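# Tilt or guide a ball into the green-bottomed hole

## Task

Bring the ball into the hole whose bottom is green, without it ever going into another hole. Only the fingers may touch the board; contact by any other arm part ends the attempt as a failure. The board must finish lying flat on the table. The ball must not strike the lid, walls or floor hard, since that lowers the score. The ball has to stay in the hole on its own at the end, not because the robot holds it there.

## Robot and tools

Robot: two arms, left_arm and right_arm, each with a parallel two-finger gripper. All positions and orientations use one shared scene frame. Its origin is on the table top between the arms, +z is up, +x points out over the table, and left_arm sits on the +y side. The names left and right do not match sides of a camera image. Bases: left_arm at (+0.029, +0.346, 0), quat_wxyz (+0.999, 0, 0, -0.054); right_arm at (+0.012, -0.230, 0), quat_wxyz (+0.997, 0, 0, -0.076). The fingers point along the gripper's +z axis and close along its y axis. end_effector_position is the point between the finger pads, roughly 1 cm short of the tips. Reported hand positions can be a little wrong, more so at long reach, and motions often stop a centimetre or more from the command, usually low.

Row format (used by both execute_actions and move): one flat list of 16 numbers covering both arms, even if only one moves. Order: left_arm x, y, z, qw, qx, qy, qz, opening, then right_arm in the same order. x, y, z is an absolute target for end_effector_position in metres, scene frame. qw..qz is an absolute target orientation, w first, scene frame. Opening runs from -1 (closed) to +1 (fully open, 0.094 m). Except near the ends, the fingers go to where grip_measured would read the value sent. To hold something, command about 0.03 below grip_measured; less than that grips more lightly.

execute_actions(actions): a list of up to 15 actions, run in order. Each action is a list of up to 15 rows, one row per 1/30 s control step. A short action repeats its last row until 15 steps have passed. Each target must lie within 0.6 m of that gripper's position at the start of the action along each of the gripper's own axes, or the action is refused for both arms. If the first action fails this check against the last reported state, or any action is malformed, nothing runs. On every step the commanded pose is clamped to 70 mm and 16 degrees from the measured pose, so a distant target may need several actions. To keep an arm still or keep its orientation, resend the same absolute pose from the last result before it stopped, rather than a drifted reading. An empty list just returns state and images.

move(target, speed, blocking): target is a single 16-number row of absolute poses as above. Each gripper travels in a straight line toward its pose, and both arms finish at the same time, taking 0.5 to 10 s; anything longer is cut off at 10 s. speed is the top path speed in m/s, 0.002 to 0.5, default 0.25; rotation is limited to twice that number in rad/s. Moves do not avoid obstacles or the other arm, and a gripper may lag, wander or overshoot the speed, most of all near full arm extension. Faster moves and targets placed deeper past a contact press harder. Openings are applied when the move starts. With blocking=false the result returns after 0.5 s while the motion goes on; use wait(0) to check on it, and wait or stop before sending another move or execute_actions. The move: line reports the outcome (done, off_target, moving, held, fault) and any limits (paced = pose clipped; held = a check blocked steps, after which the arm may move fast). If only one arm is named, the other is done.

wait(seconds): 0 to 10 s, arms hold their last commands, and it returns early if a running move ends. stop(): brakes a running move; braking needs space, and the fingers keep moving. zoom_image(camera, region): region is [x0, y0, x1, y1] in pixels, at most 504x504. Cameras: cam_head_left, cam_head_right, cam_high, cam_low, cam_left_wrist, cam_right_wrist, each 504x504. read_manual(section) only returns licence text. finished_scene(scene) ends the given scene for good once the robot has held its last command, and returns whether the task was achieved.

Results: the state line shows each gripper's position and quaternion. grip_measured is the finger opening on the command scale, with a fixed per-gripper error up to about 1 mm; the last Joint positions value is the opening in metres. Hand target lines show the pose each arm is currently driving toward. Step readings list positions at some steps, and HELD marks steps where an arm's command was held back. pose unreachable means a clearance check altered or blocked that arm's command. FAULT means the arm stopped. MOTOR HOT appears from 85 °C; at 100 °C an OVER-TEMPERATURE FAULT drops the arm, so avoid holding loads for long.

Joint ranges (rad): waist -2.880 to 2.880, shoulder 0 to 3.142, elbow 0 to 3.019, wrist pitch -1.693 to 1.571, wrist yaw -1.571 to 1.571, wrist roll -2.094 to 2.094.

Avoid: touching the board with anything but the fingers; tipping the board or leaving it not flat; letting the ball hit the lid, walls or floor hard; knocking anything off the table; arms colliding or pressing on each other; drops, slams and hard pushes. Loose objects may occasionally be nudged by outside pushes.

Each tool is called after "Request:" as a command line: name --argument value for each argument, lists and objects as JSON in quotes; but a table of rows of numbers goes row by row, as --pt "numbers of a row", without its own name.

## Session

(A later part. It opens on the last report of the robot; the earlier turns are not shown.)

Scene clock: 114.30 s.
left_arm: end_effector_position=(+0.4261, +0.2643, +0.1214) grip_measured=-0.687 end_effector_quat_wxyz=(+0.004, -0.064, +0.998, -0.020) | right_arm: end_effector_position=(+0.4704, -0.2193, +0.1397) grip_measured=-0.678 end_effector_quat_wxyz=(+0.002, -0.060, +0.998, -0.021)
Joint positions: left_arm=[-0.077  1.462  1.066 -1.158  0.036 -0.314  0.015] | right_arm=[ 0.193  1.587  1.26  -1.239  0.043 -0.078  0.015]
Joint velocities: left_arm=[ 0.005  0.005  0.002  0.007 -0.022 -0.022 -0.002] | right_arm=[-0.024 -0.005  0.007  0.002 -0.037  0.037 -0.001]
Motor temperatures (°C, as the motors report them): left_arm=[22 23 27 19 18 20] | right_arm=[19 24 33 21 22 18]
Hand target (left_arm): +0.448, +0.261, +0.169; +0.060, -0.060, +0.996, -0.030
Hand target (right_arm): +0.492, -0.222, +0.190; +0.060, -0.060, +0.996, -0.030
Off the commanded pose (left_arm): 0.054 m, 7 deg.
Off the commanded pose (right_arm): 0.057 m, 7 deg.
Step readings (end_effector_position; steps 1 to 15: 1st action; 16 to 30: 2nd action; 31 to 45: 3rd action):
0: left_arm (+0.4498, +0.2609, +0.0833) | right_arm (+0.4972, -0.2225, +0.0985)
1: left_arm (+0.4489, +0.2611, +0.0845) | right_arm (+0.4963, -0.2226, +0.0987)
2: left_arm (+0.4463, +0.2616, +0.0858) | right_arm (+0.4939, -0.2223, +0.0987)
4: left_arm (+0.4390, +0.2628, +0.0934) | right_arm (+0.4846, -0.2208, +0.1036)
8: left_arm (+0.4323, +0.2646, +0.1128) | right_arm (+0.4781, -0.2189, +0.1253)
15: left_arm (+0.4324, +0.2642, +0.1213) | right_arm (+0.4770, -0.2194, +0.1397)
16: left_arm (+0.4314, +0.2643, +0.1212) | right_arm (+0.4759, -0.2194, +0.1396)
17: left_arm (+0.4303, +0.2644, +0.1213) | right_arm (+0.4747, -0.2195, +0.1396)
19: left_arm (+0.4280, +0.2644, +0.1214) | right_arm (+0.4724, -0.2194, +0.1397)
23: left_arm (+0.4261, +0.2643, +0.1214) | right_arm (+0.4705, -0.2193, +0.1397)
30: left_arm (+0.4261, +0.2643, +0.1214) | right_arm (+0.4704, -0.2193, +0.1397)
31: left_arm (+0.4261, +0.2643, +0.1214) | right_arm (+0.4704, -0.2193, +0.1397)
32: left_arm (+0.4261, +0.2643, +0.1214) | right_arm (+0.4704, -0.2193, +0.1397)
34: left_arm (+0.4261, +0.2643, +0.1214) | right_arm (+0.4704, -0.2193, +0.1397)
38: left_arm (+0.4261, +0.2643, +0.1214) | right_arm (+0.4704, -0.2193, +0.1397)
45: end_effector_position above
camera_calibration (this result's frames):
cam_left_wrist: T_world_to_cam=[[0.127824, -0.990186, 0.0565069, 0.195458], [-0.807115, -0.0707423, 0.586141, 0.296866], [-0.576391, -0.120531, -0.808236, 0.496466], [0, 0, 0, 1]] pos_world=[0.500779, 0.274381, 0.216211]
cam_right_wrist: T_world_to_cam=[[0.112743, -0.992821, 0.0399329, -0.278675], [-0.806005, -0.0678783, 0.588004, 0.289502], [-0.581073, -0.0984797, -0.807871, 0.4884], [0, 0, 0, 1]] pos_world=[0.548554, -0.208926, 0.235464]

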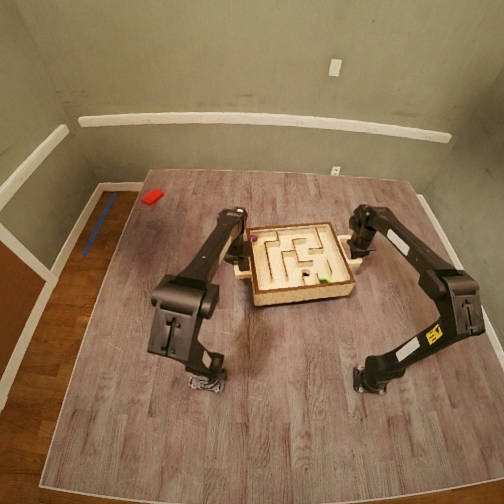

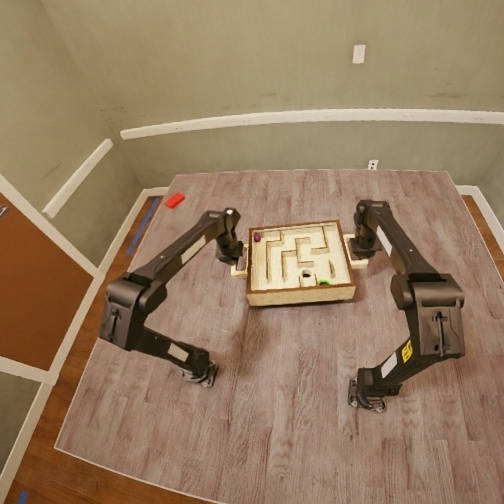

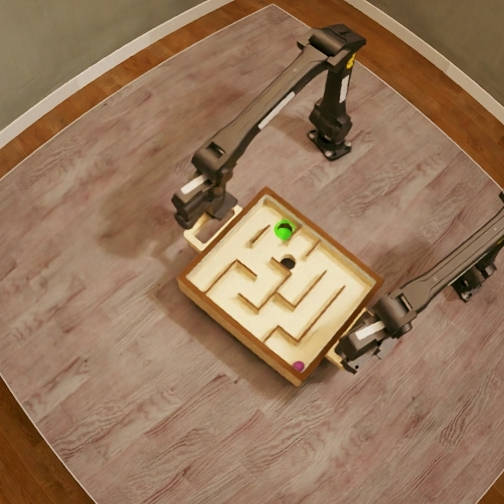

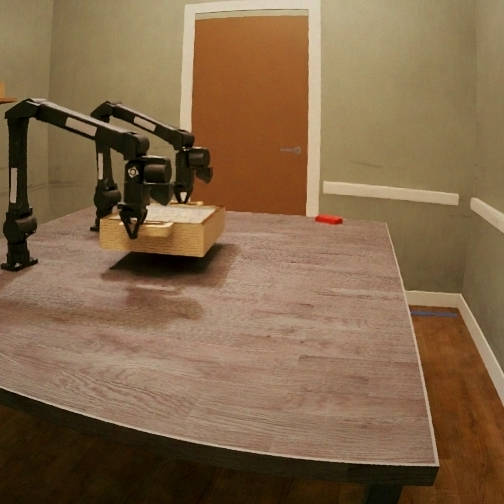

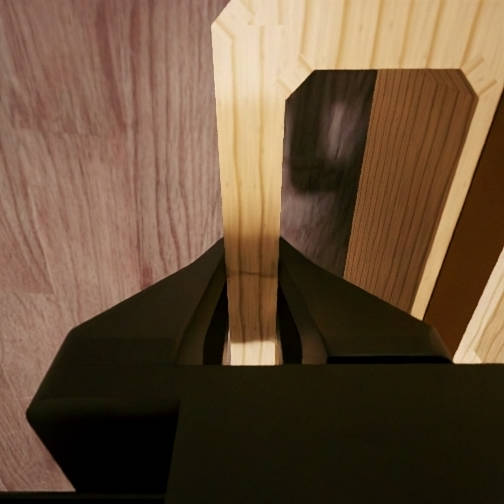

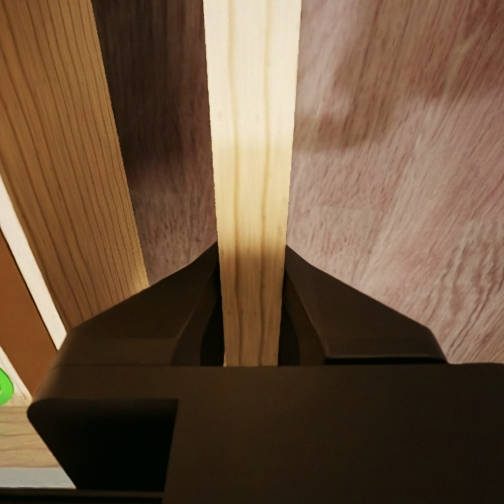

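Request:
move --target '[0.45,0.261,0.17,0.10,-0.06,0.993,-0.03,-0.75,0.497,-0.222,0.19,0.10,-0.06,0.993,-0.03,-0.75]' --speed 0.04

Request:
zoom_image --camera "cam_high" --region '[150,150,420,420]'

Scene clock: 120.20 s.
left_arm: end_effector_position=(+0.4264, +0.2654, +0.1234) grip_measured=-0.687 end_effector_quat_wxyz=(+0.031, -0.065, +0.997, -0.017) | right_arm: end_effector_position=(+0.4727, -0.2178, +0.1394) grip_measured=-0.678 end_effector_quat_wxyz=(+0.028, -0.059, +0.998, -0.020)
Joint positions: left_arm=[-0.082  1.428  1.035 -1.108  0.018 -0.321  0.015] | right_arm=[ 0.195  1.561  1.227 -1.179  0.039 -0.077  0.015]
Joint velocities: left_arm=[ 0.015 -0.015 -0.002 -0.007  0.037  0.037  0.   ] | right_arm=[-0.015 -0.005  0.012 -0.002 -0.11   0.022 -0.001]
Motor temperatures (°C, as the motors report them): left_arm=[22 23 27 19 18 20] | right_arm=[19 24 33 21 22 18]
Hand target (left_arm): +0.448, +0.261, +0.169; +0.100, -0.059, +0.993, -0.030
Hand target (right_arm): +0.493, -0.222, +0.191; +0.100, -0.061, +0.993, -0.030
Off the commanded pose (left_arm): 0.052 m, 8 deg.
Off the commanded pose (right_arm): 0.056 m, 8 deg.
move: off_target (left_arm, right_arm)
camera_calibration (this result's frames):
cam_left_wrist: T_world_to_cam=[[0.127438, -0.990287, 0.0555928, 0.1967], [-0.83764, -0.0774401, 0.540705, 0.316454], [-0.531148, -0.115473, -0.839374, 0.481562], [0, 0, 0, 1]] pos_world=[0.495788, 0.274903, 0.222168]
cam_right_wrist: T_world_to_cam=[[0.111511, -0.992964, 0.039838, -0.276913], [-0.835867, -0.072036, 0.544185, 0.310968], [-0.537486, -0.093982, -0.838019, 0.474204], [0, 0, 0, 1]] pos_world=[0.545686, -0.207997, 0.2392]

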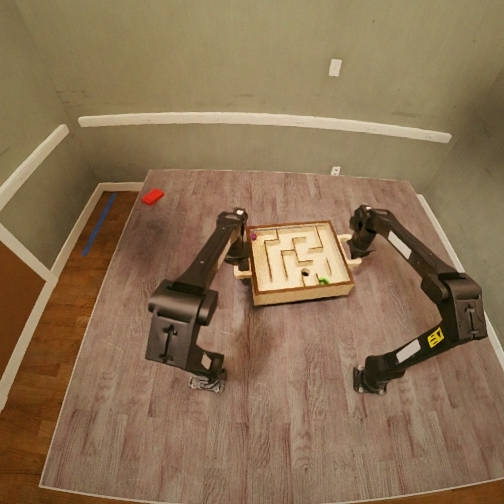

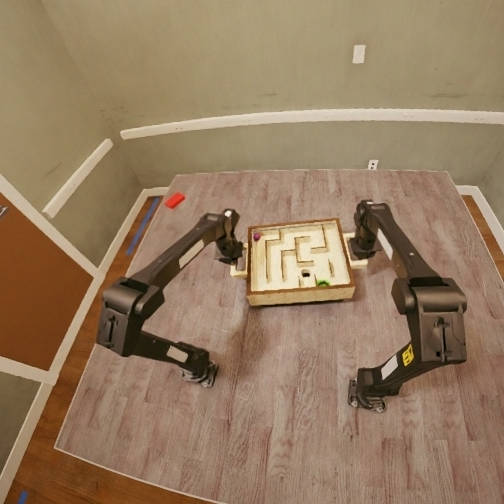

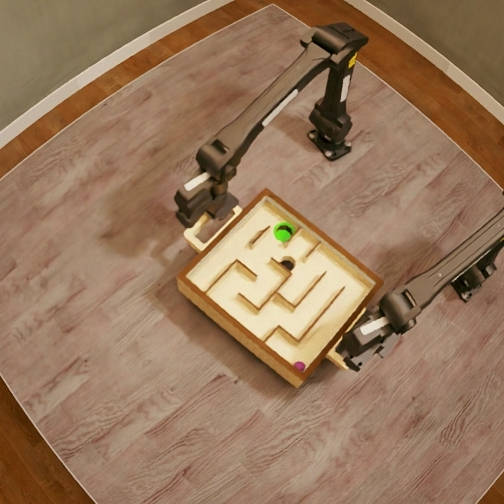

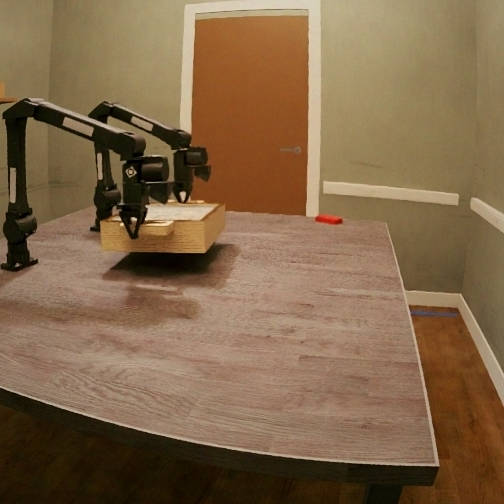

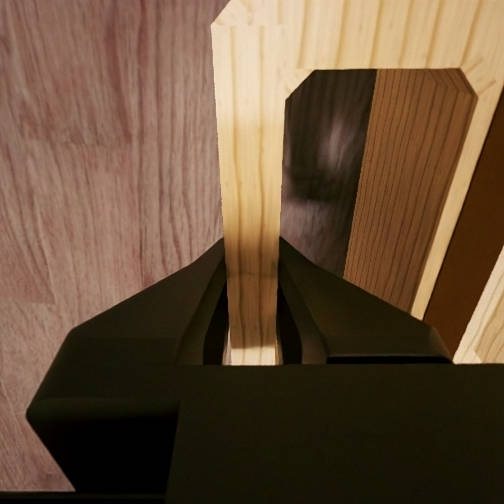

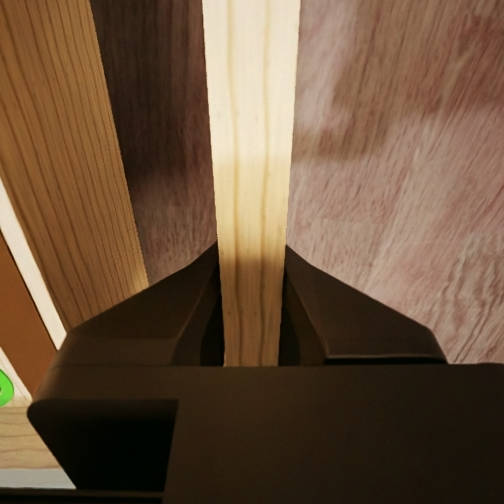

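Region (150, 150, 420, 420) of cam_high's 504x504 image, scaled by 1.867, with more detail than that image has.

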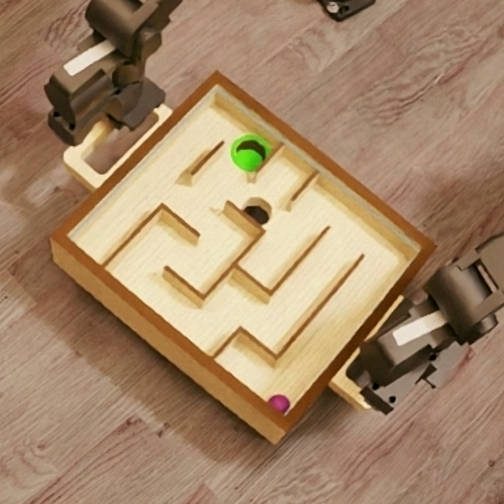

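Request:
move --target '[0.45,0.261,0.17,0.118,-0.06,0.991,-0.03,-0.75,0.497,-0.222,0.19,0.118,-0.06,0.991,-0.03,-0.75]' --speed 0.03

Request:
zoom_image --camera "cam_high" --region '[150,150,420,420]'

Scene clock: 126.83 s.
left_arm: end_effector_position=(+0.4226, +0.2660, +0.1204) grip_measured=-0.687 end_effector_quat_wxyz=(+0.045, -0.065, +0.997, -0.017) | right_arm: end_effector_position=(+0.4697, -0.2174, +0.1368) grip_measured=-0.678 end_effector_quat_wxyz=(+0.043, -0.060, +0.997, -0.020)
Joint positions: left_arm=[-0.086  1.406  1.002 -1.072  0.009 -0.326  0.015] | right_arm=[ 0.196  1.539  1.193 -1.139  0.038 -0.077  0.015]
Joint velocities: left_arm=[ 0.005  0.005  0.002 -0.012 -0.051 -0.022 -0.   ] | right_arm=[-0.005 -0.005 -0.007  0.002  0.081 -0.081 -0.   ]
Motor temperatures (°C, as the motors report them): left_arm=[22 23 27 19 18 20] | right_arm=[19 24 33 21 22 18]
Hand target (left_arm): +0.448, +0.262, +0.170; +0.118, -0.060, +0.991, -0.030
Hand target (right_arm): +0.492, -0.222, +0.191; +0.118, -0.060, +0.991, -0.030
Off the commanded pose (left_arm): 0.057 m, 9 deg.
Off the commanded pose (right_arm): 0.060 m, 9 deg.
move: off_target (left_arm, right_arm)
camera_calibration (this result's frames):
cam_left_wrist: T_world_to_cam=[[0.127013, -0.99033, 0.0557991, 0.198062], [-0.851844, -0.0800858, 0.517638, 0.324374], [-0.508163, -0.113279, -0.853779, 0.468595], [0, 0, 0, 1]] pos_world=[0.489283, 0.275206, 0.221116]
cam_right_wrist: T_world_to_cam=[[0.11153, -0.992899, 0.0413885, -0.27622], [-0.850784, -0.0738781, 0.520296, 0.319724], [-0.513544, -0.0932413, -0.852982, 0.461407], [0, 0, 0, 1]] pos_world=[0.539776, -0.207616, 0.238653]

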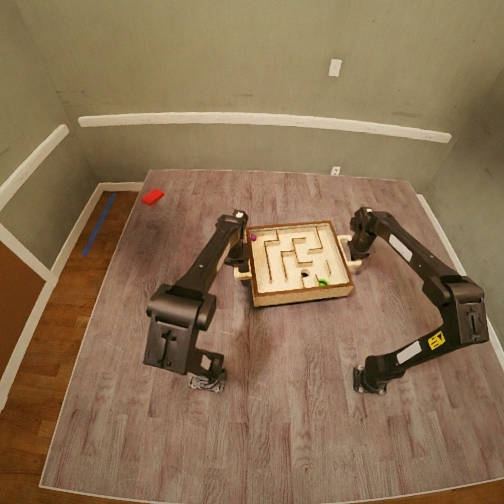

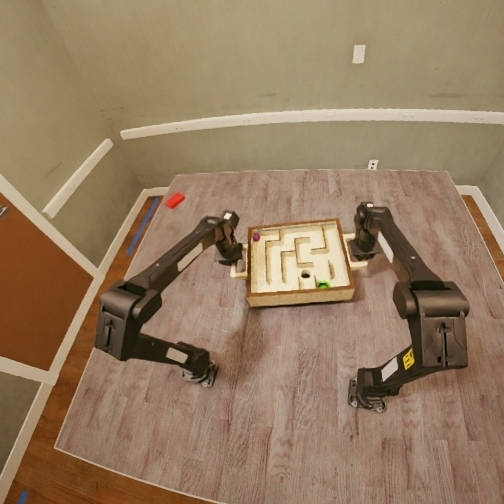

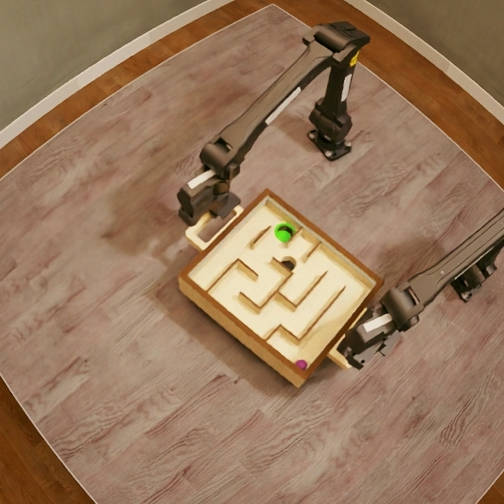

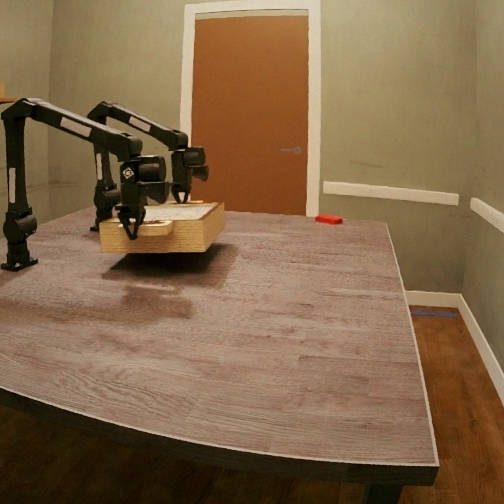

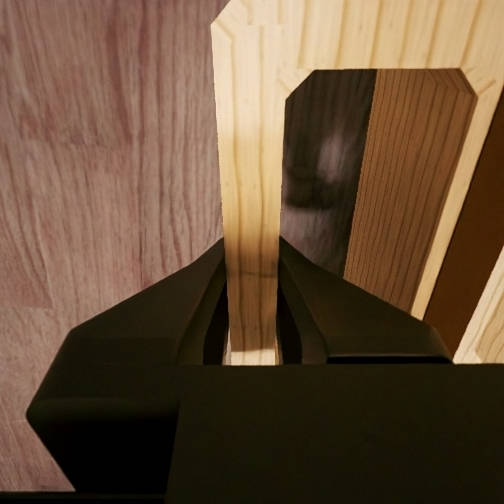

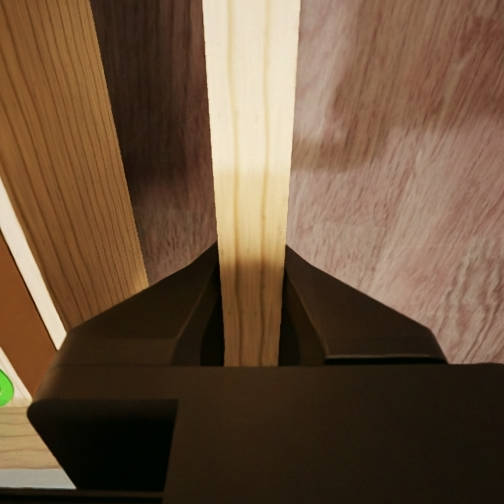

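Region (150, 150, 420, 420) of cam_high's 504x504 image, scaled by 1.867, with more detail than that image has.

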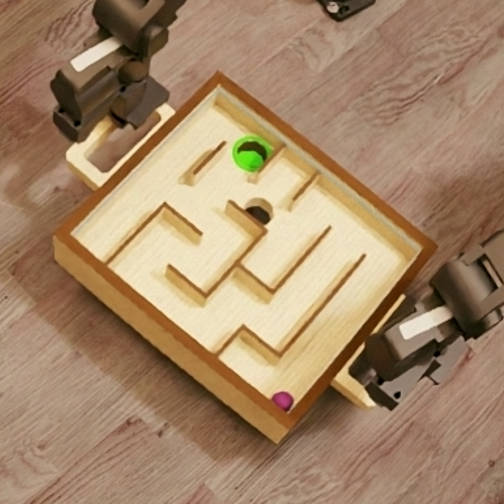

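Request:
wait --seconds 1

Request:
zoom_image --camera "cam_high" --region '[150,150,420,420]'

Scene clock: 130.30 s.
left_arm: end_effector_position=(+0.4226, +0.2660, +0.1204) grip_measured=-0.687 end_effector_quat_wxyz=(+0.045, -0.065, +0.997, -0.017) | right_arm: end_effector_position=(+0.4697, -0.2174, +0.1368) grip_measured=-0.678 end_effector_quat_wxyz=(+0.043, -0.060, +0.997, -0.020)
Joint positions: left_arm=[-0.086  1.406  1.002 -1.072  0.009 -0.326  0.015] | right_arm=[ 0.196  1.539  1.193 -1.139  0.038 -0.077  0.015]
Joint velocities: left_arm=[ 0.005 -0.015 -0.012  0.017 -0.022 -0.066 -0.001] | right_arm=[-0.024  0.005 -0.012 -0.002 -0.081  0.022  0.   ]
Motor temperatures (°C, as the motors report them): left_arm=[22 23 27 19 18 20] | right_arm=[19 24 33 21 22 18]
Hand target (left_arm): +0.448, +0.262, +0.170; +0.118, -0.060, +0.991, -0.030
Hand target (right_arm): +0.492, -0.222, +0.191; +0.118, -0.060, +0.991, -0.030
Off the commanded pose (left_arm): 0.057 m, 9 deg.
Off the commanded pose (right_arm): 0.060 m, 9 deg.
wait: 1.00 s; at rest from the start
camera_calibration (this result's frames):
cam_left_wrist: T_world_to_cam=[[0.127013, -0.99033, 0.0557991, 0.198062], [-0.851844, -0.0800858, 0.517638, 0.324374], [-0.508163, -0.113279, -0.853779, 0.468595], [0, 0, 0, 1]] pos_world=[0.489283, 0.275206, 0.221116]
cam_right_wrist: T_world_to_cam=[[0.11153, -0.992899, 0.0413885, -0.27622], [-0.850784, -0.0738781, 0.520296, 0.319724], [-0.513544, -0.0932413, -0.852982, 0.461407], [0, 0, 0, 1]] pos_world=[0.539776, -0.207616, 0.238653]

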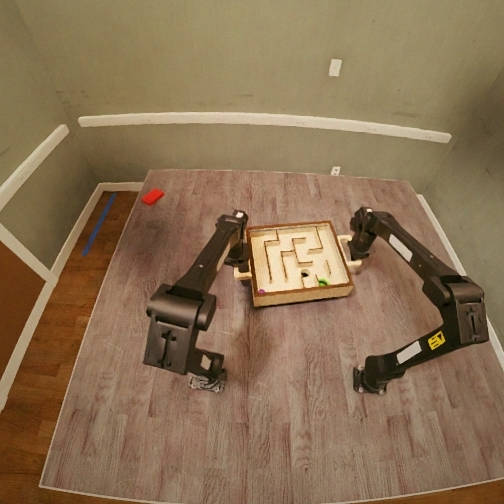

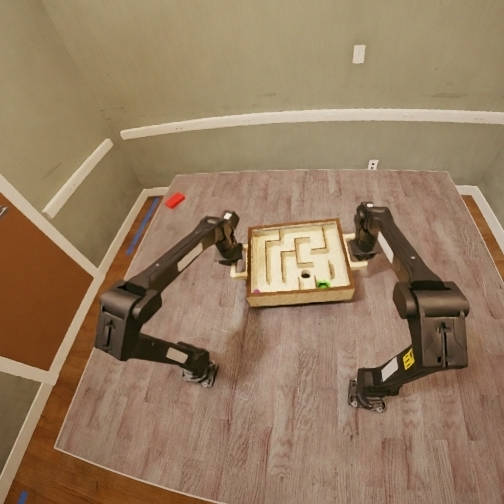

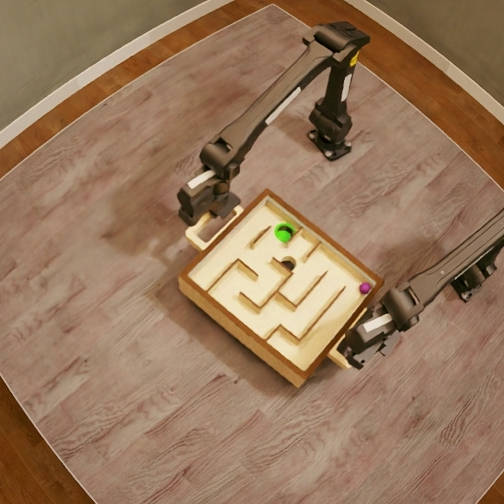

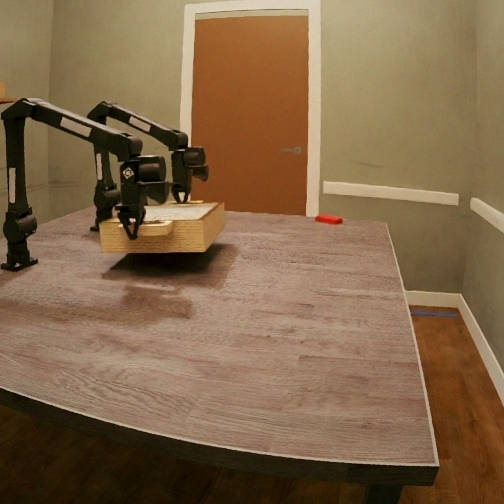

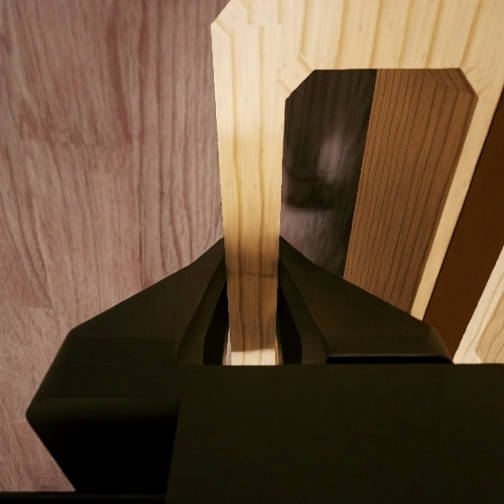

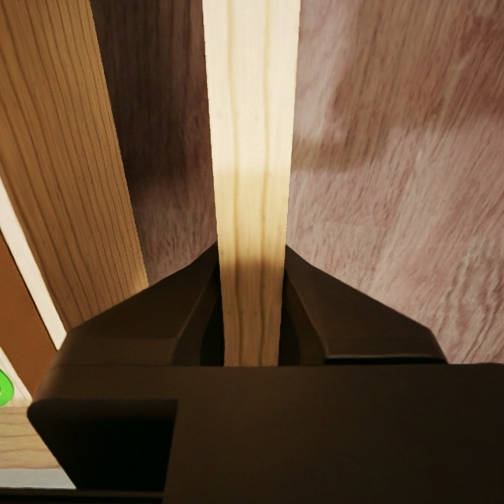

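Region (150, 150, 420, 420) of cam_high's 504x504 image, scaled by 1.867, with more detail than that image has.

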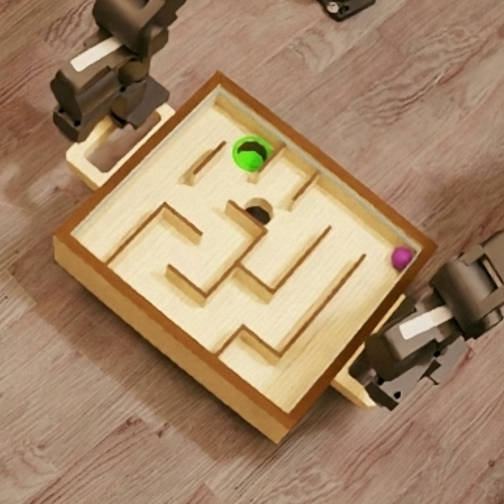

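Request:
execute_actions --actions '[[[0.45,0.261,0.185,0.125,-0.06,0.99,0.02,-0.75,0.497,-0.222,0.172,0.125,-0.06,0.99,0.02,-0.75]],[[0.45,0.261,0.185,0.125,-0.06,0.99,0.02,-0.75,0.497,-0.222,0.172,0.125,-0.06,0.99,0.02,-0.75]]]'

Request:
zoom_image --camera "cam_high" --region '[150,150,420,420]'

Scene clock: 140.83 s.
left_arm: end_effector_position=(+0.4217, +0.2645, +0.1338) grip_measured=-0.685 end_effector_quat_wxyz=(+0.067, -0.066, +0.995, +0.023) | right_arm: end_effector_position=(+0.4731, -0.2177, +0.1280) grip_measured=-0.679 end_effector_quat_wxyz=(+0.059, -0.063, +0.996, +0.023)
Joint positions: left_arm=[-0.13   1.378  1.009 -1.086 -0.084 -0.366  0.015] | right_arm=[ 0.161  1.538  1.165 -1.082 -0.052 -0.113  0.015]
Joint velocities: left_arm=[-0.015 -0.015 -0.002 -0.002  0.022 -0.051 -0.001] | right_arm=[ 0.005  0.005  0.017  0.002 -0.022 -0.007  0.   ]
Motor temperatures (°C, as the motors report them): left_arm=[22 23 27 19 18 20] | right_arm=[19 24 33 21 22 18]
Hand target (left_arm): +0.447, +0.261, +0.184; +0.125, -0.060, +0.990, +0.020
Hand target (right_arm): +0.494, -0.222, +0.173; +0.125, -0.061, +0.990, +0.020
Off the commanded pose (left_arm): 0.059 m, 7 deg.
Off the commanded pose (right_arm): 0.050 m, 8 deg.
Step readings (end_effector_position; steps 1 to 15: 1st action; 16 to 30: 2nd action):
0: left_arm (+0.4226, +0.2660, +0.1204) | right_arm (+0.4697, -0.2174, +0.1368)
1: left_arm (+0.4229, +0.2690, +0.1206) | right_arm (+0.4703, -0.2139, +0.1363)
2: left_arm (+0.4225, +0.2719, +0.1213) | right_arm (+0.4723, -0.2109, +0.1349)
4: left_arm (+0.4224, +0.2699, +0.1262) | right_arm (+0.4734, -0.2126, +0.1303)
8: left_arm (+0.4219, +0.2646, +0.1335) | right_arm (+0.4723, -0.2177, +0.1279)
15: left_arm (+0.4217, +0.2645, +0.1338) | right_arm (+0.4730, -0.2178, +0.1280)
16: left_arm (+0.4217, +0.2645, +0.1338) | right_arm (+0.4730, -0.2178, +0.1280)
17: left_arm (+0.4217, +0.2645, +0.1338) | right_arm (+0.4730, -0.2178, +0.1280)
19: left_arm (+0.4217, +0.2645, +0.1338) | right_arm (+0.4730, -0.2178, +0.1280)
23: left_arm (+0.4217, +0.2645, +0.1338) | right_arm (+0.4731, -0.2177, +0.1280)
30: end_effector_position above
camera_calibration (this result's frames):
cam_left_wrist: T_world_to_cam=[[0.13198, -0.991057, -0.0196711, 0.204119], [-0.870976, -0.125418, 0.475048, 0.342344], [-0.473267, -0.0455639, -0.87974, 0.450241], [0, 0, 0, 1]] pos_world=[0.484318, 0.265744, 0.237481]
cam_right_wrist: T_world_to_cam=[[0.121932, -0.991657, -0.0418273, -0.270559], [-0.863689, -0.126773, 0.487821, 0.325894], [-0.489054, -0.0233551, -0.871941, 0.461649], [0, 0, 0, 1]] pos_world=[0.540232, -0.216205, 0.232236]

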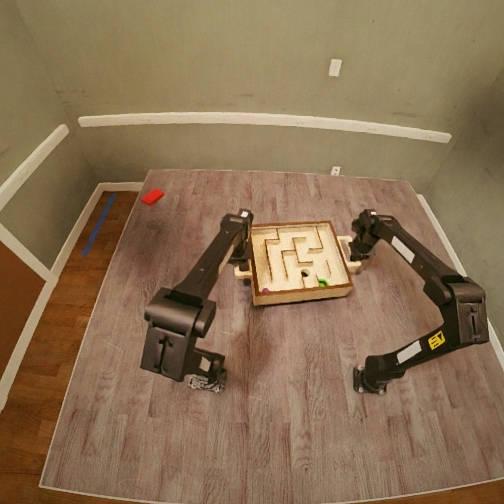

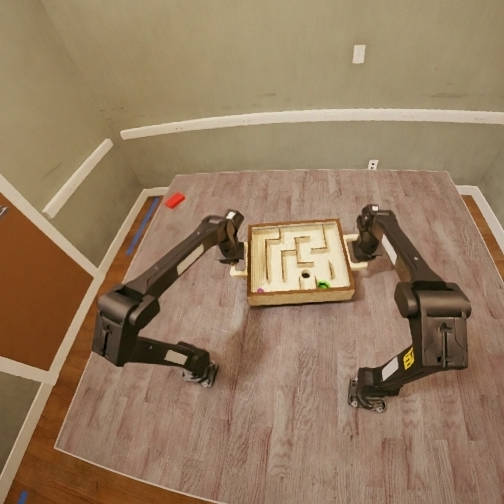

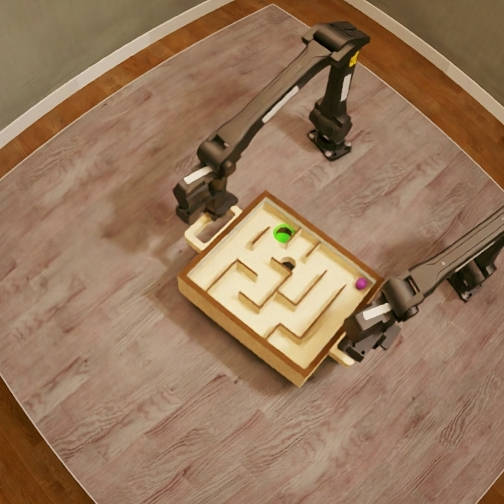

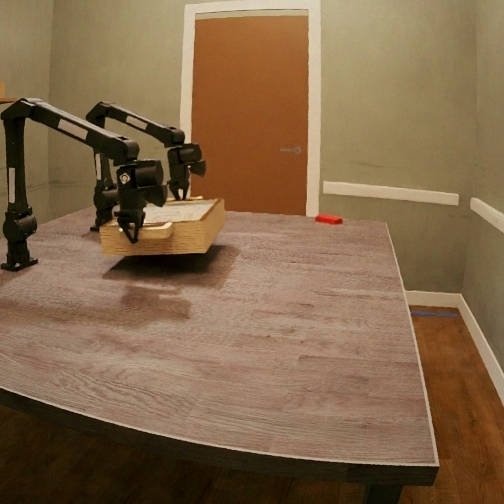

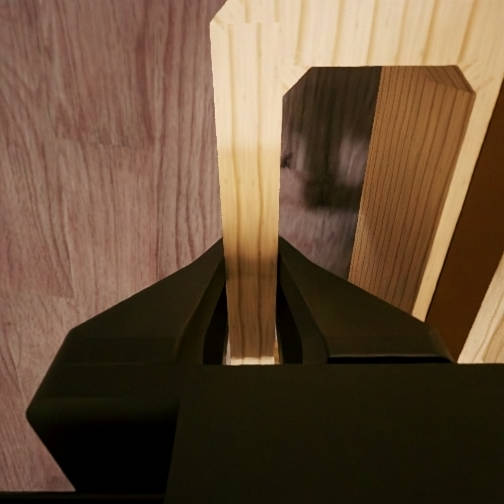

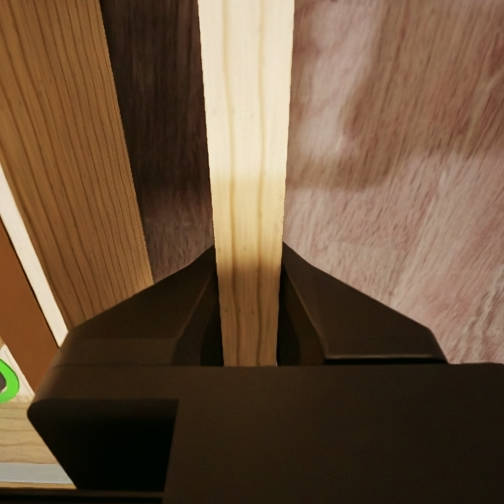

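Region (150, 150, 420, 420) of cam_high's 504x504 image, scaled by 1.867, with more detail than that image has.

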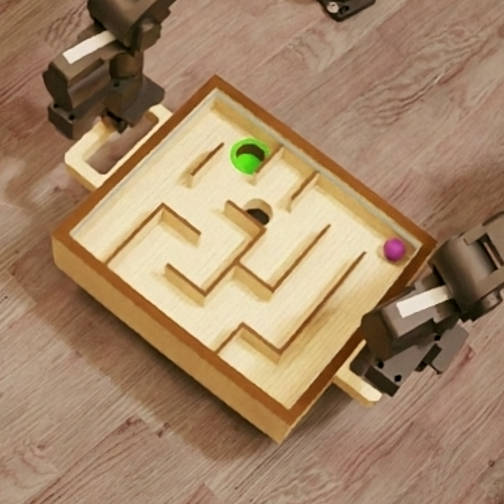

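Request:
wait --seconds 0

Request:
zoom_image --camera "cam_high" --region '[150,150,420,420]'

Scene clock: 143.23 s.
left_arm: end_effector_position=(+0.4217, +0.2645, +0.1338) grip_measured=-0.685 end_effector_quat_wxyz=(+0.067, -0.066, +0.995, +0.023) | right_arm: end_effector_position=(+0.4731, -0.2177, +0.1280) grip_measured=-0.679 end_effector_quat_wxyz=(+0.059, -0.063, +0.996, +0.023)
Joint positions: left_arm=[-0.13   1.378  1.009 -1.086 -0.084 -0.366  0.015] | right_arm=[ 0.161  1.538  1.165 -1.082 -0.052 -0.113  0.015]
Joint velocities: left_arm=[-0.015  0.005 -0.012  0.007  0.022  0.037 -0.   ] | right_arm=[-0.005 -0.015  0.002 -0.007 -0.066 -0.022  0.   ]
Motor temperatures (°C, as the motors report them): left_arm=[22 23 28 19 19 20] | right_arm=[19 24 33 21 22 18]
Hand target (left_arm): +0.447, +0.261, +0.184; +0.125, -0.060, +0.990, +0.020
Hand target (right_arm): +0.494, -0.222, +0.173; +0.125, -0.061, +0.990, +0.020
Off the commanded pose (left_arm): 0.059 m, 7 deg.
Off the commanded pose (right_arm): 0.050 m, 8 deg.
camera_calibration (this result's frames):
cam_left_wrist: T_world_to_cam=[[0.13198, -0.991057, -0.0196711, 0.204119], [-0.870976, -0.125418, 0.475048, 0.342344], [-0.473267, -0.0455639, -0.87974, 0.450241], [0, 0, 0, 1]] pos_world=[0.484318, 0.265744, 0.237481]
cam_right_wrist: T_world_to_cam=[[0.121932, -0.991657, -0.0418273, -0.270559], [-0.863689, -0.126773, 0.487821, 0.325894], [-0.489054, -0.0233551, -0.871941, 0.461649], [0, 0, 0, 1]] pos_world=[0.540232, -0.216205, 0.232236]

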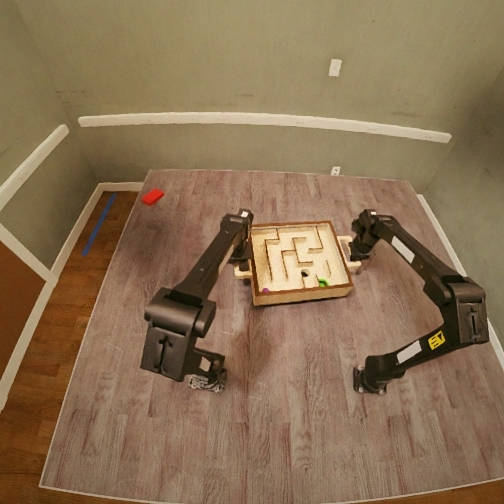

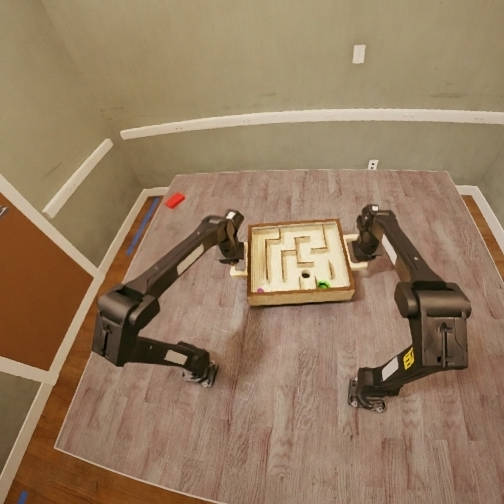

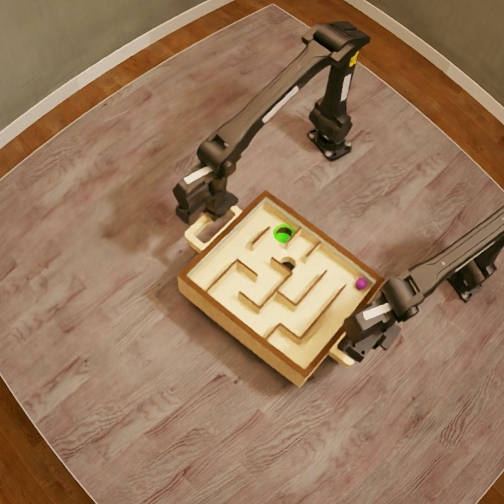

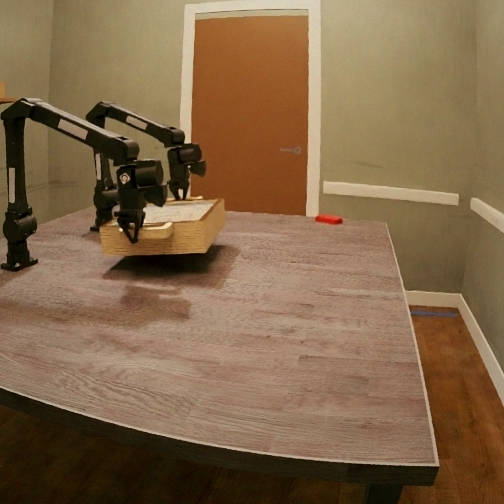

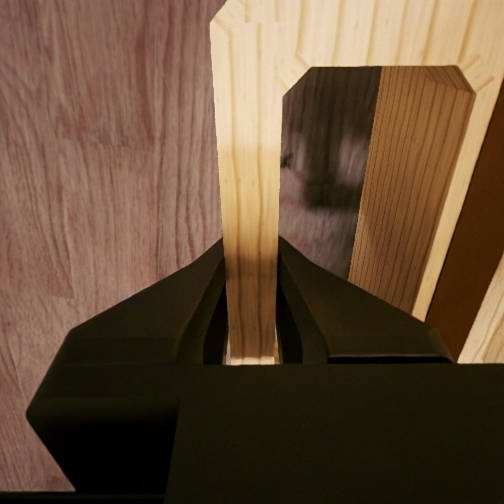

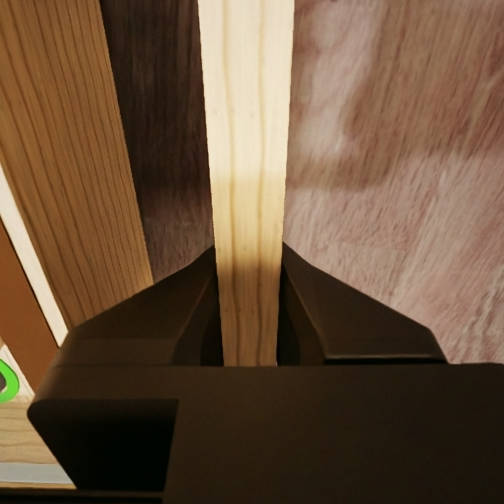

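Region (150, 150, 420, 420) of cam_high's 504x504 image, scaled by 1.867, with more detail than that image has.

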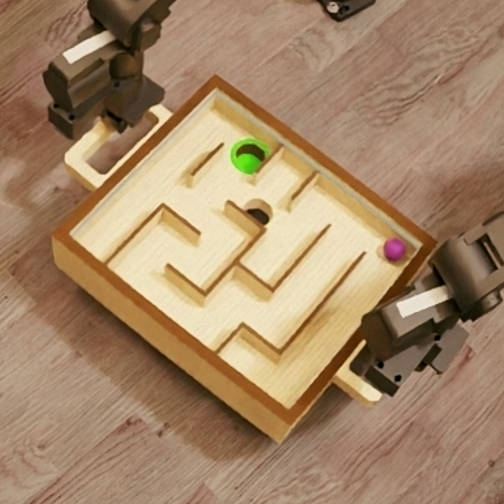

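Request:
execute_actions --actions '[[[0.45,0.261,0.195,0.125,-0.06,0.99,0.035,-0.75,0.497,-0.222,0.162,0.125,-0.06,0.99,0.035,-0.75]],[[0.45,0.261,0.18,0.125,-0.06,0.99,0.01,-0.75,0.497,-0.222,0.178,0.125,-0.06,0.99,0.01,-0.75]]]'

Request:
zoom_image --camera "cam_high" --region '[150,150,420,420]'

Scene clock: 149.87 s.
left_arm: end_effector_position=(+0.4239, +0.2610, +0.1422) grip_measured=-0.685 end_effector_quat_wxyz=(+0.068, -0.064, +0.995, +0.023) | right_arm: end_effector_position=(+0.4726, -0.2208, +0.1232) grip_measured=-0.679 end_effector_quat_wxyz=(+0.063, -0.061, +0.996, +0.020)
Joint positions: left_arm=[-0.138  1.377  1.031 -1.109 -0.085 -0.369  0.015] | right_arm=[ 0.157  1.537  1.15  -1.061 -0.046 -0.115  0.015]
Joint velocities: left_arm=[ 0.005 -0.024 -0.017  0.002 -0.037 -0.051  0.   ] | right_arm=[ 0.015  0.005 -0.022 -0.007 -0.007  0.007 -0.   ]
Motor temperatures (°C, as the motors report them): left_arm=[22 23 28 19 19 20] | right_arm=[19 24 33 21 22 18]
Hand target (left_arm): +0.448, +0.261, +0.180; +0.125, -0.060, +0.990, +0.011
Hand target (right_arm): +0.493, -0.222, +0.178; +0.125, -0.061, +0.990, +0.010
Off the commanded pose (left_arm): 0.046 m, 7 deg.
Off the commanded pose (right_arm): 0.060 m, 7 deg.
Step readings (end_effector_position; steps 1 to 15: 1st action; 16 to 30: 2nd action):
0: left_arm (+0.4217, +0.2645, +0.1338) | right_arm (+0.4731, -0.2177, +0.1280)
1: left_arm (+0.4214, +0.2655, +0.1344) | right_arm (+0.4733, -0.2167, +0.1276)
2: left_arm (+0.4207, +0.2664, +0.1356) | right_arm (+0.4736, -0.2155, +0.1268)
4: left_arm (+0.4214, +0.2666, +0.1395) | right_arm (+0.4729, -0.2150, +0.1243)
8: left_arm (+0.4221, +0.2655, +0.1423) | right_arm (+0.4727, -0.2162, +0.1233)
15: left_arm (+0.4220, +0.2654, +0.1423) | right_arm (+0.4728, -0.2161, +0.1233)
16: left_arm (+0.4221, +0.2635, +0.1421) | right_arm (+0.4729, -0.2180, +0.1231)
17: left_arm (+0.4228, +0.2619, +0.1421) | right_arm (+0.4728, -0.2200, +0.1230)
19: left_arm (+0.4237, +0.2610, +0.1421) | right_arm (+0.4727, -0.2207, +0.1232)
23: left_arm (+0.4239, +0.2610, +0.1422) | right_arm (+0.4726, -0.2208, +0.1232)
30: end_effector_position above
camera_calibration (this result's frames):
cam_left_wrist: T_world_to_cam=[[0.127566, -0.991628, -0.0200318, 0.202601], [-0.872089, -0.121762, 0.473957, 0.33951], [-0.472428, -0.0429911, -0.88032, 0.457524], [0, 0, 0, 1]] pos_world=[0.486385, 0.261914, 0.245913]
cam_right_wrist: T_world_to_cam=[[0.1185, -0.992331, -0.0351768, -0.273121], [-0.867724, -0.120712, 0.482166, 0.33139], [-0.482714, -0.026613, -0.875374, 0.453873], [0, 0, 0, 1]] pos_world=[0.539011, -0.218945, 0.227916]

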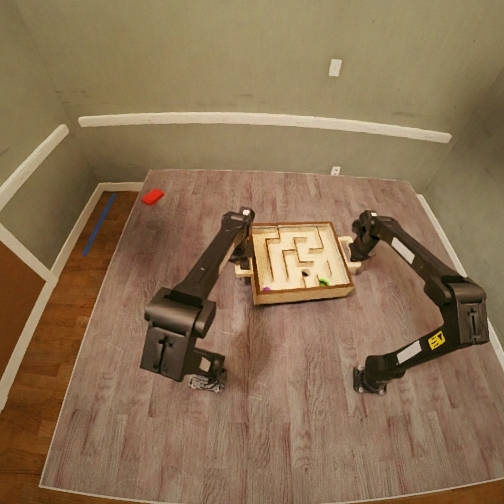

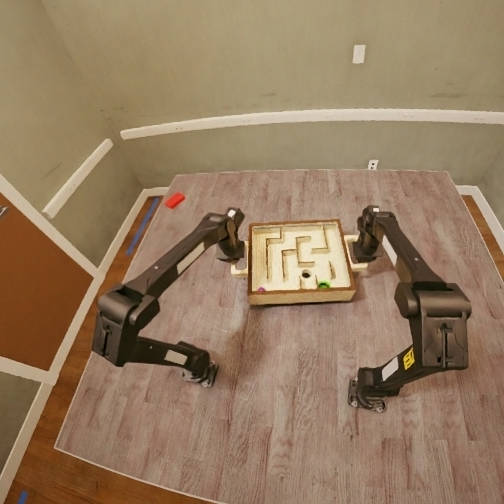

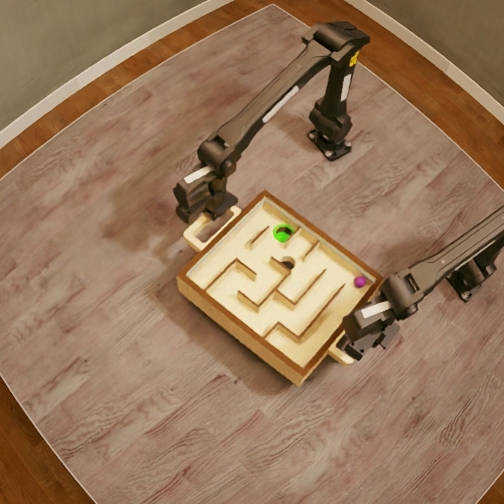

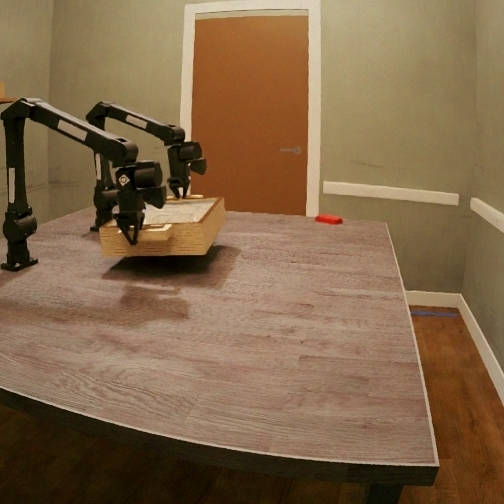

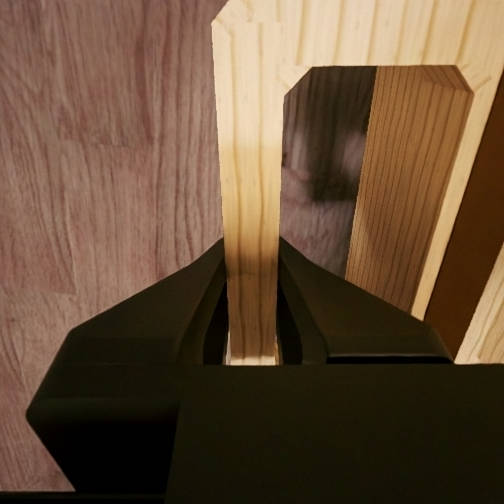

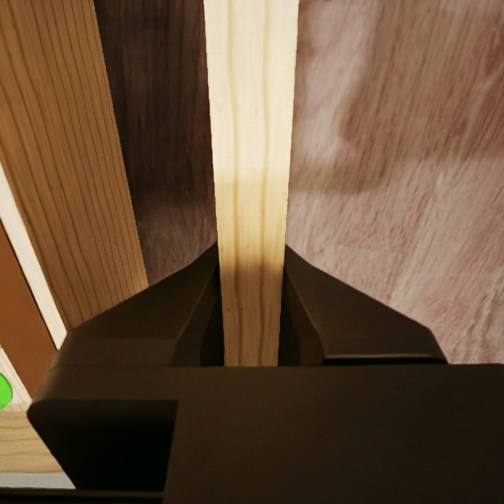

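Region (150, 150, 420, 420) of cam_high's 504x504 image, scaled by 1.867, with more detail than that image has.

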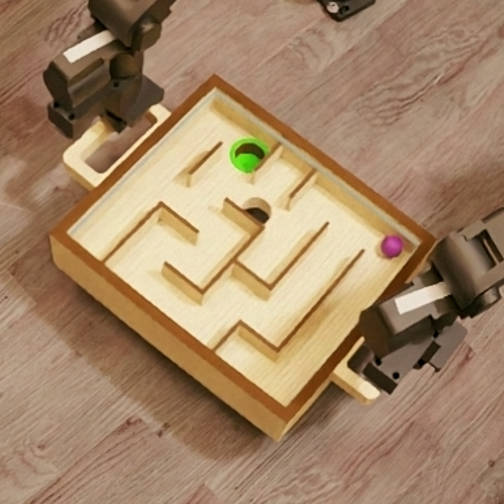

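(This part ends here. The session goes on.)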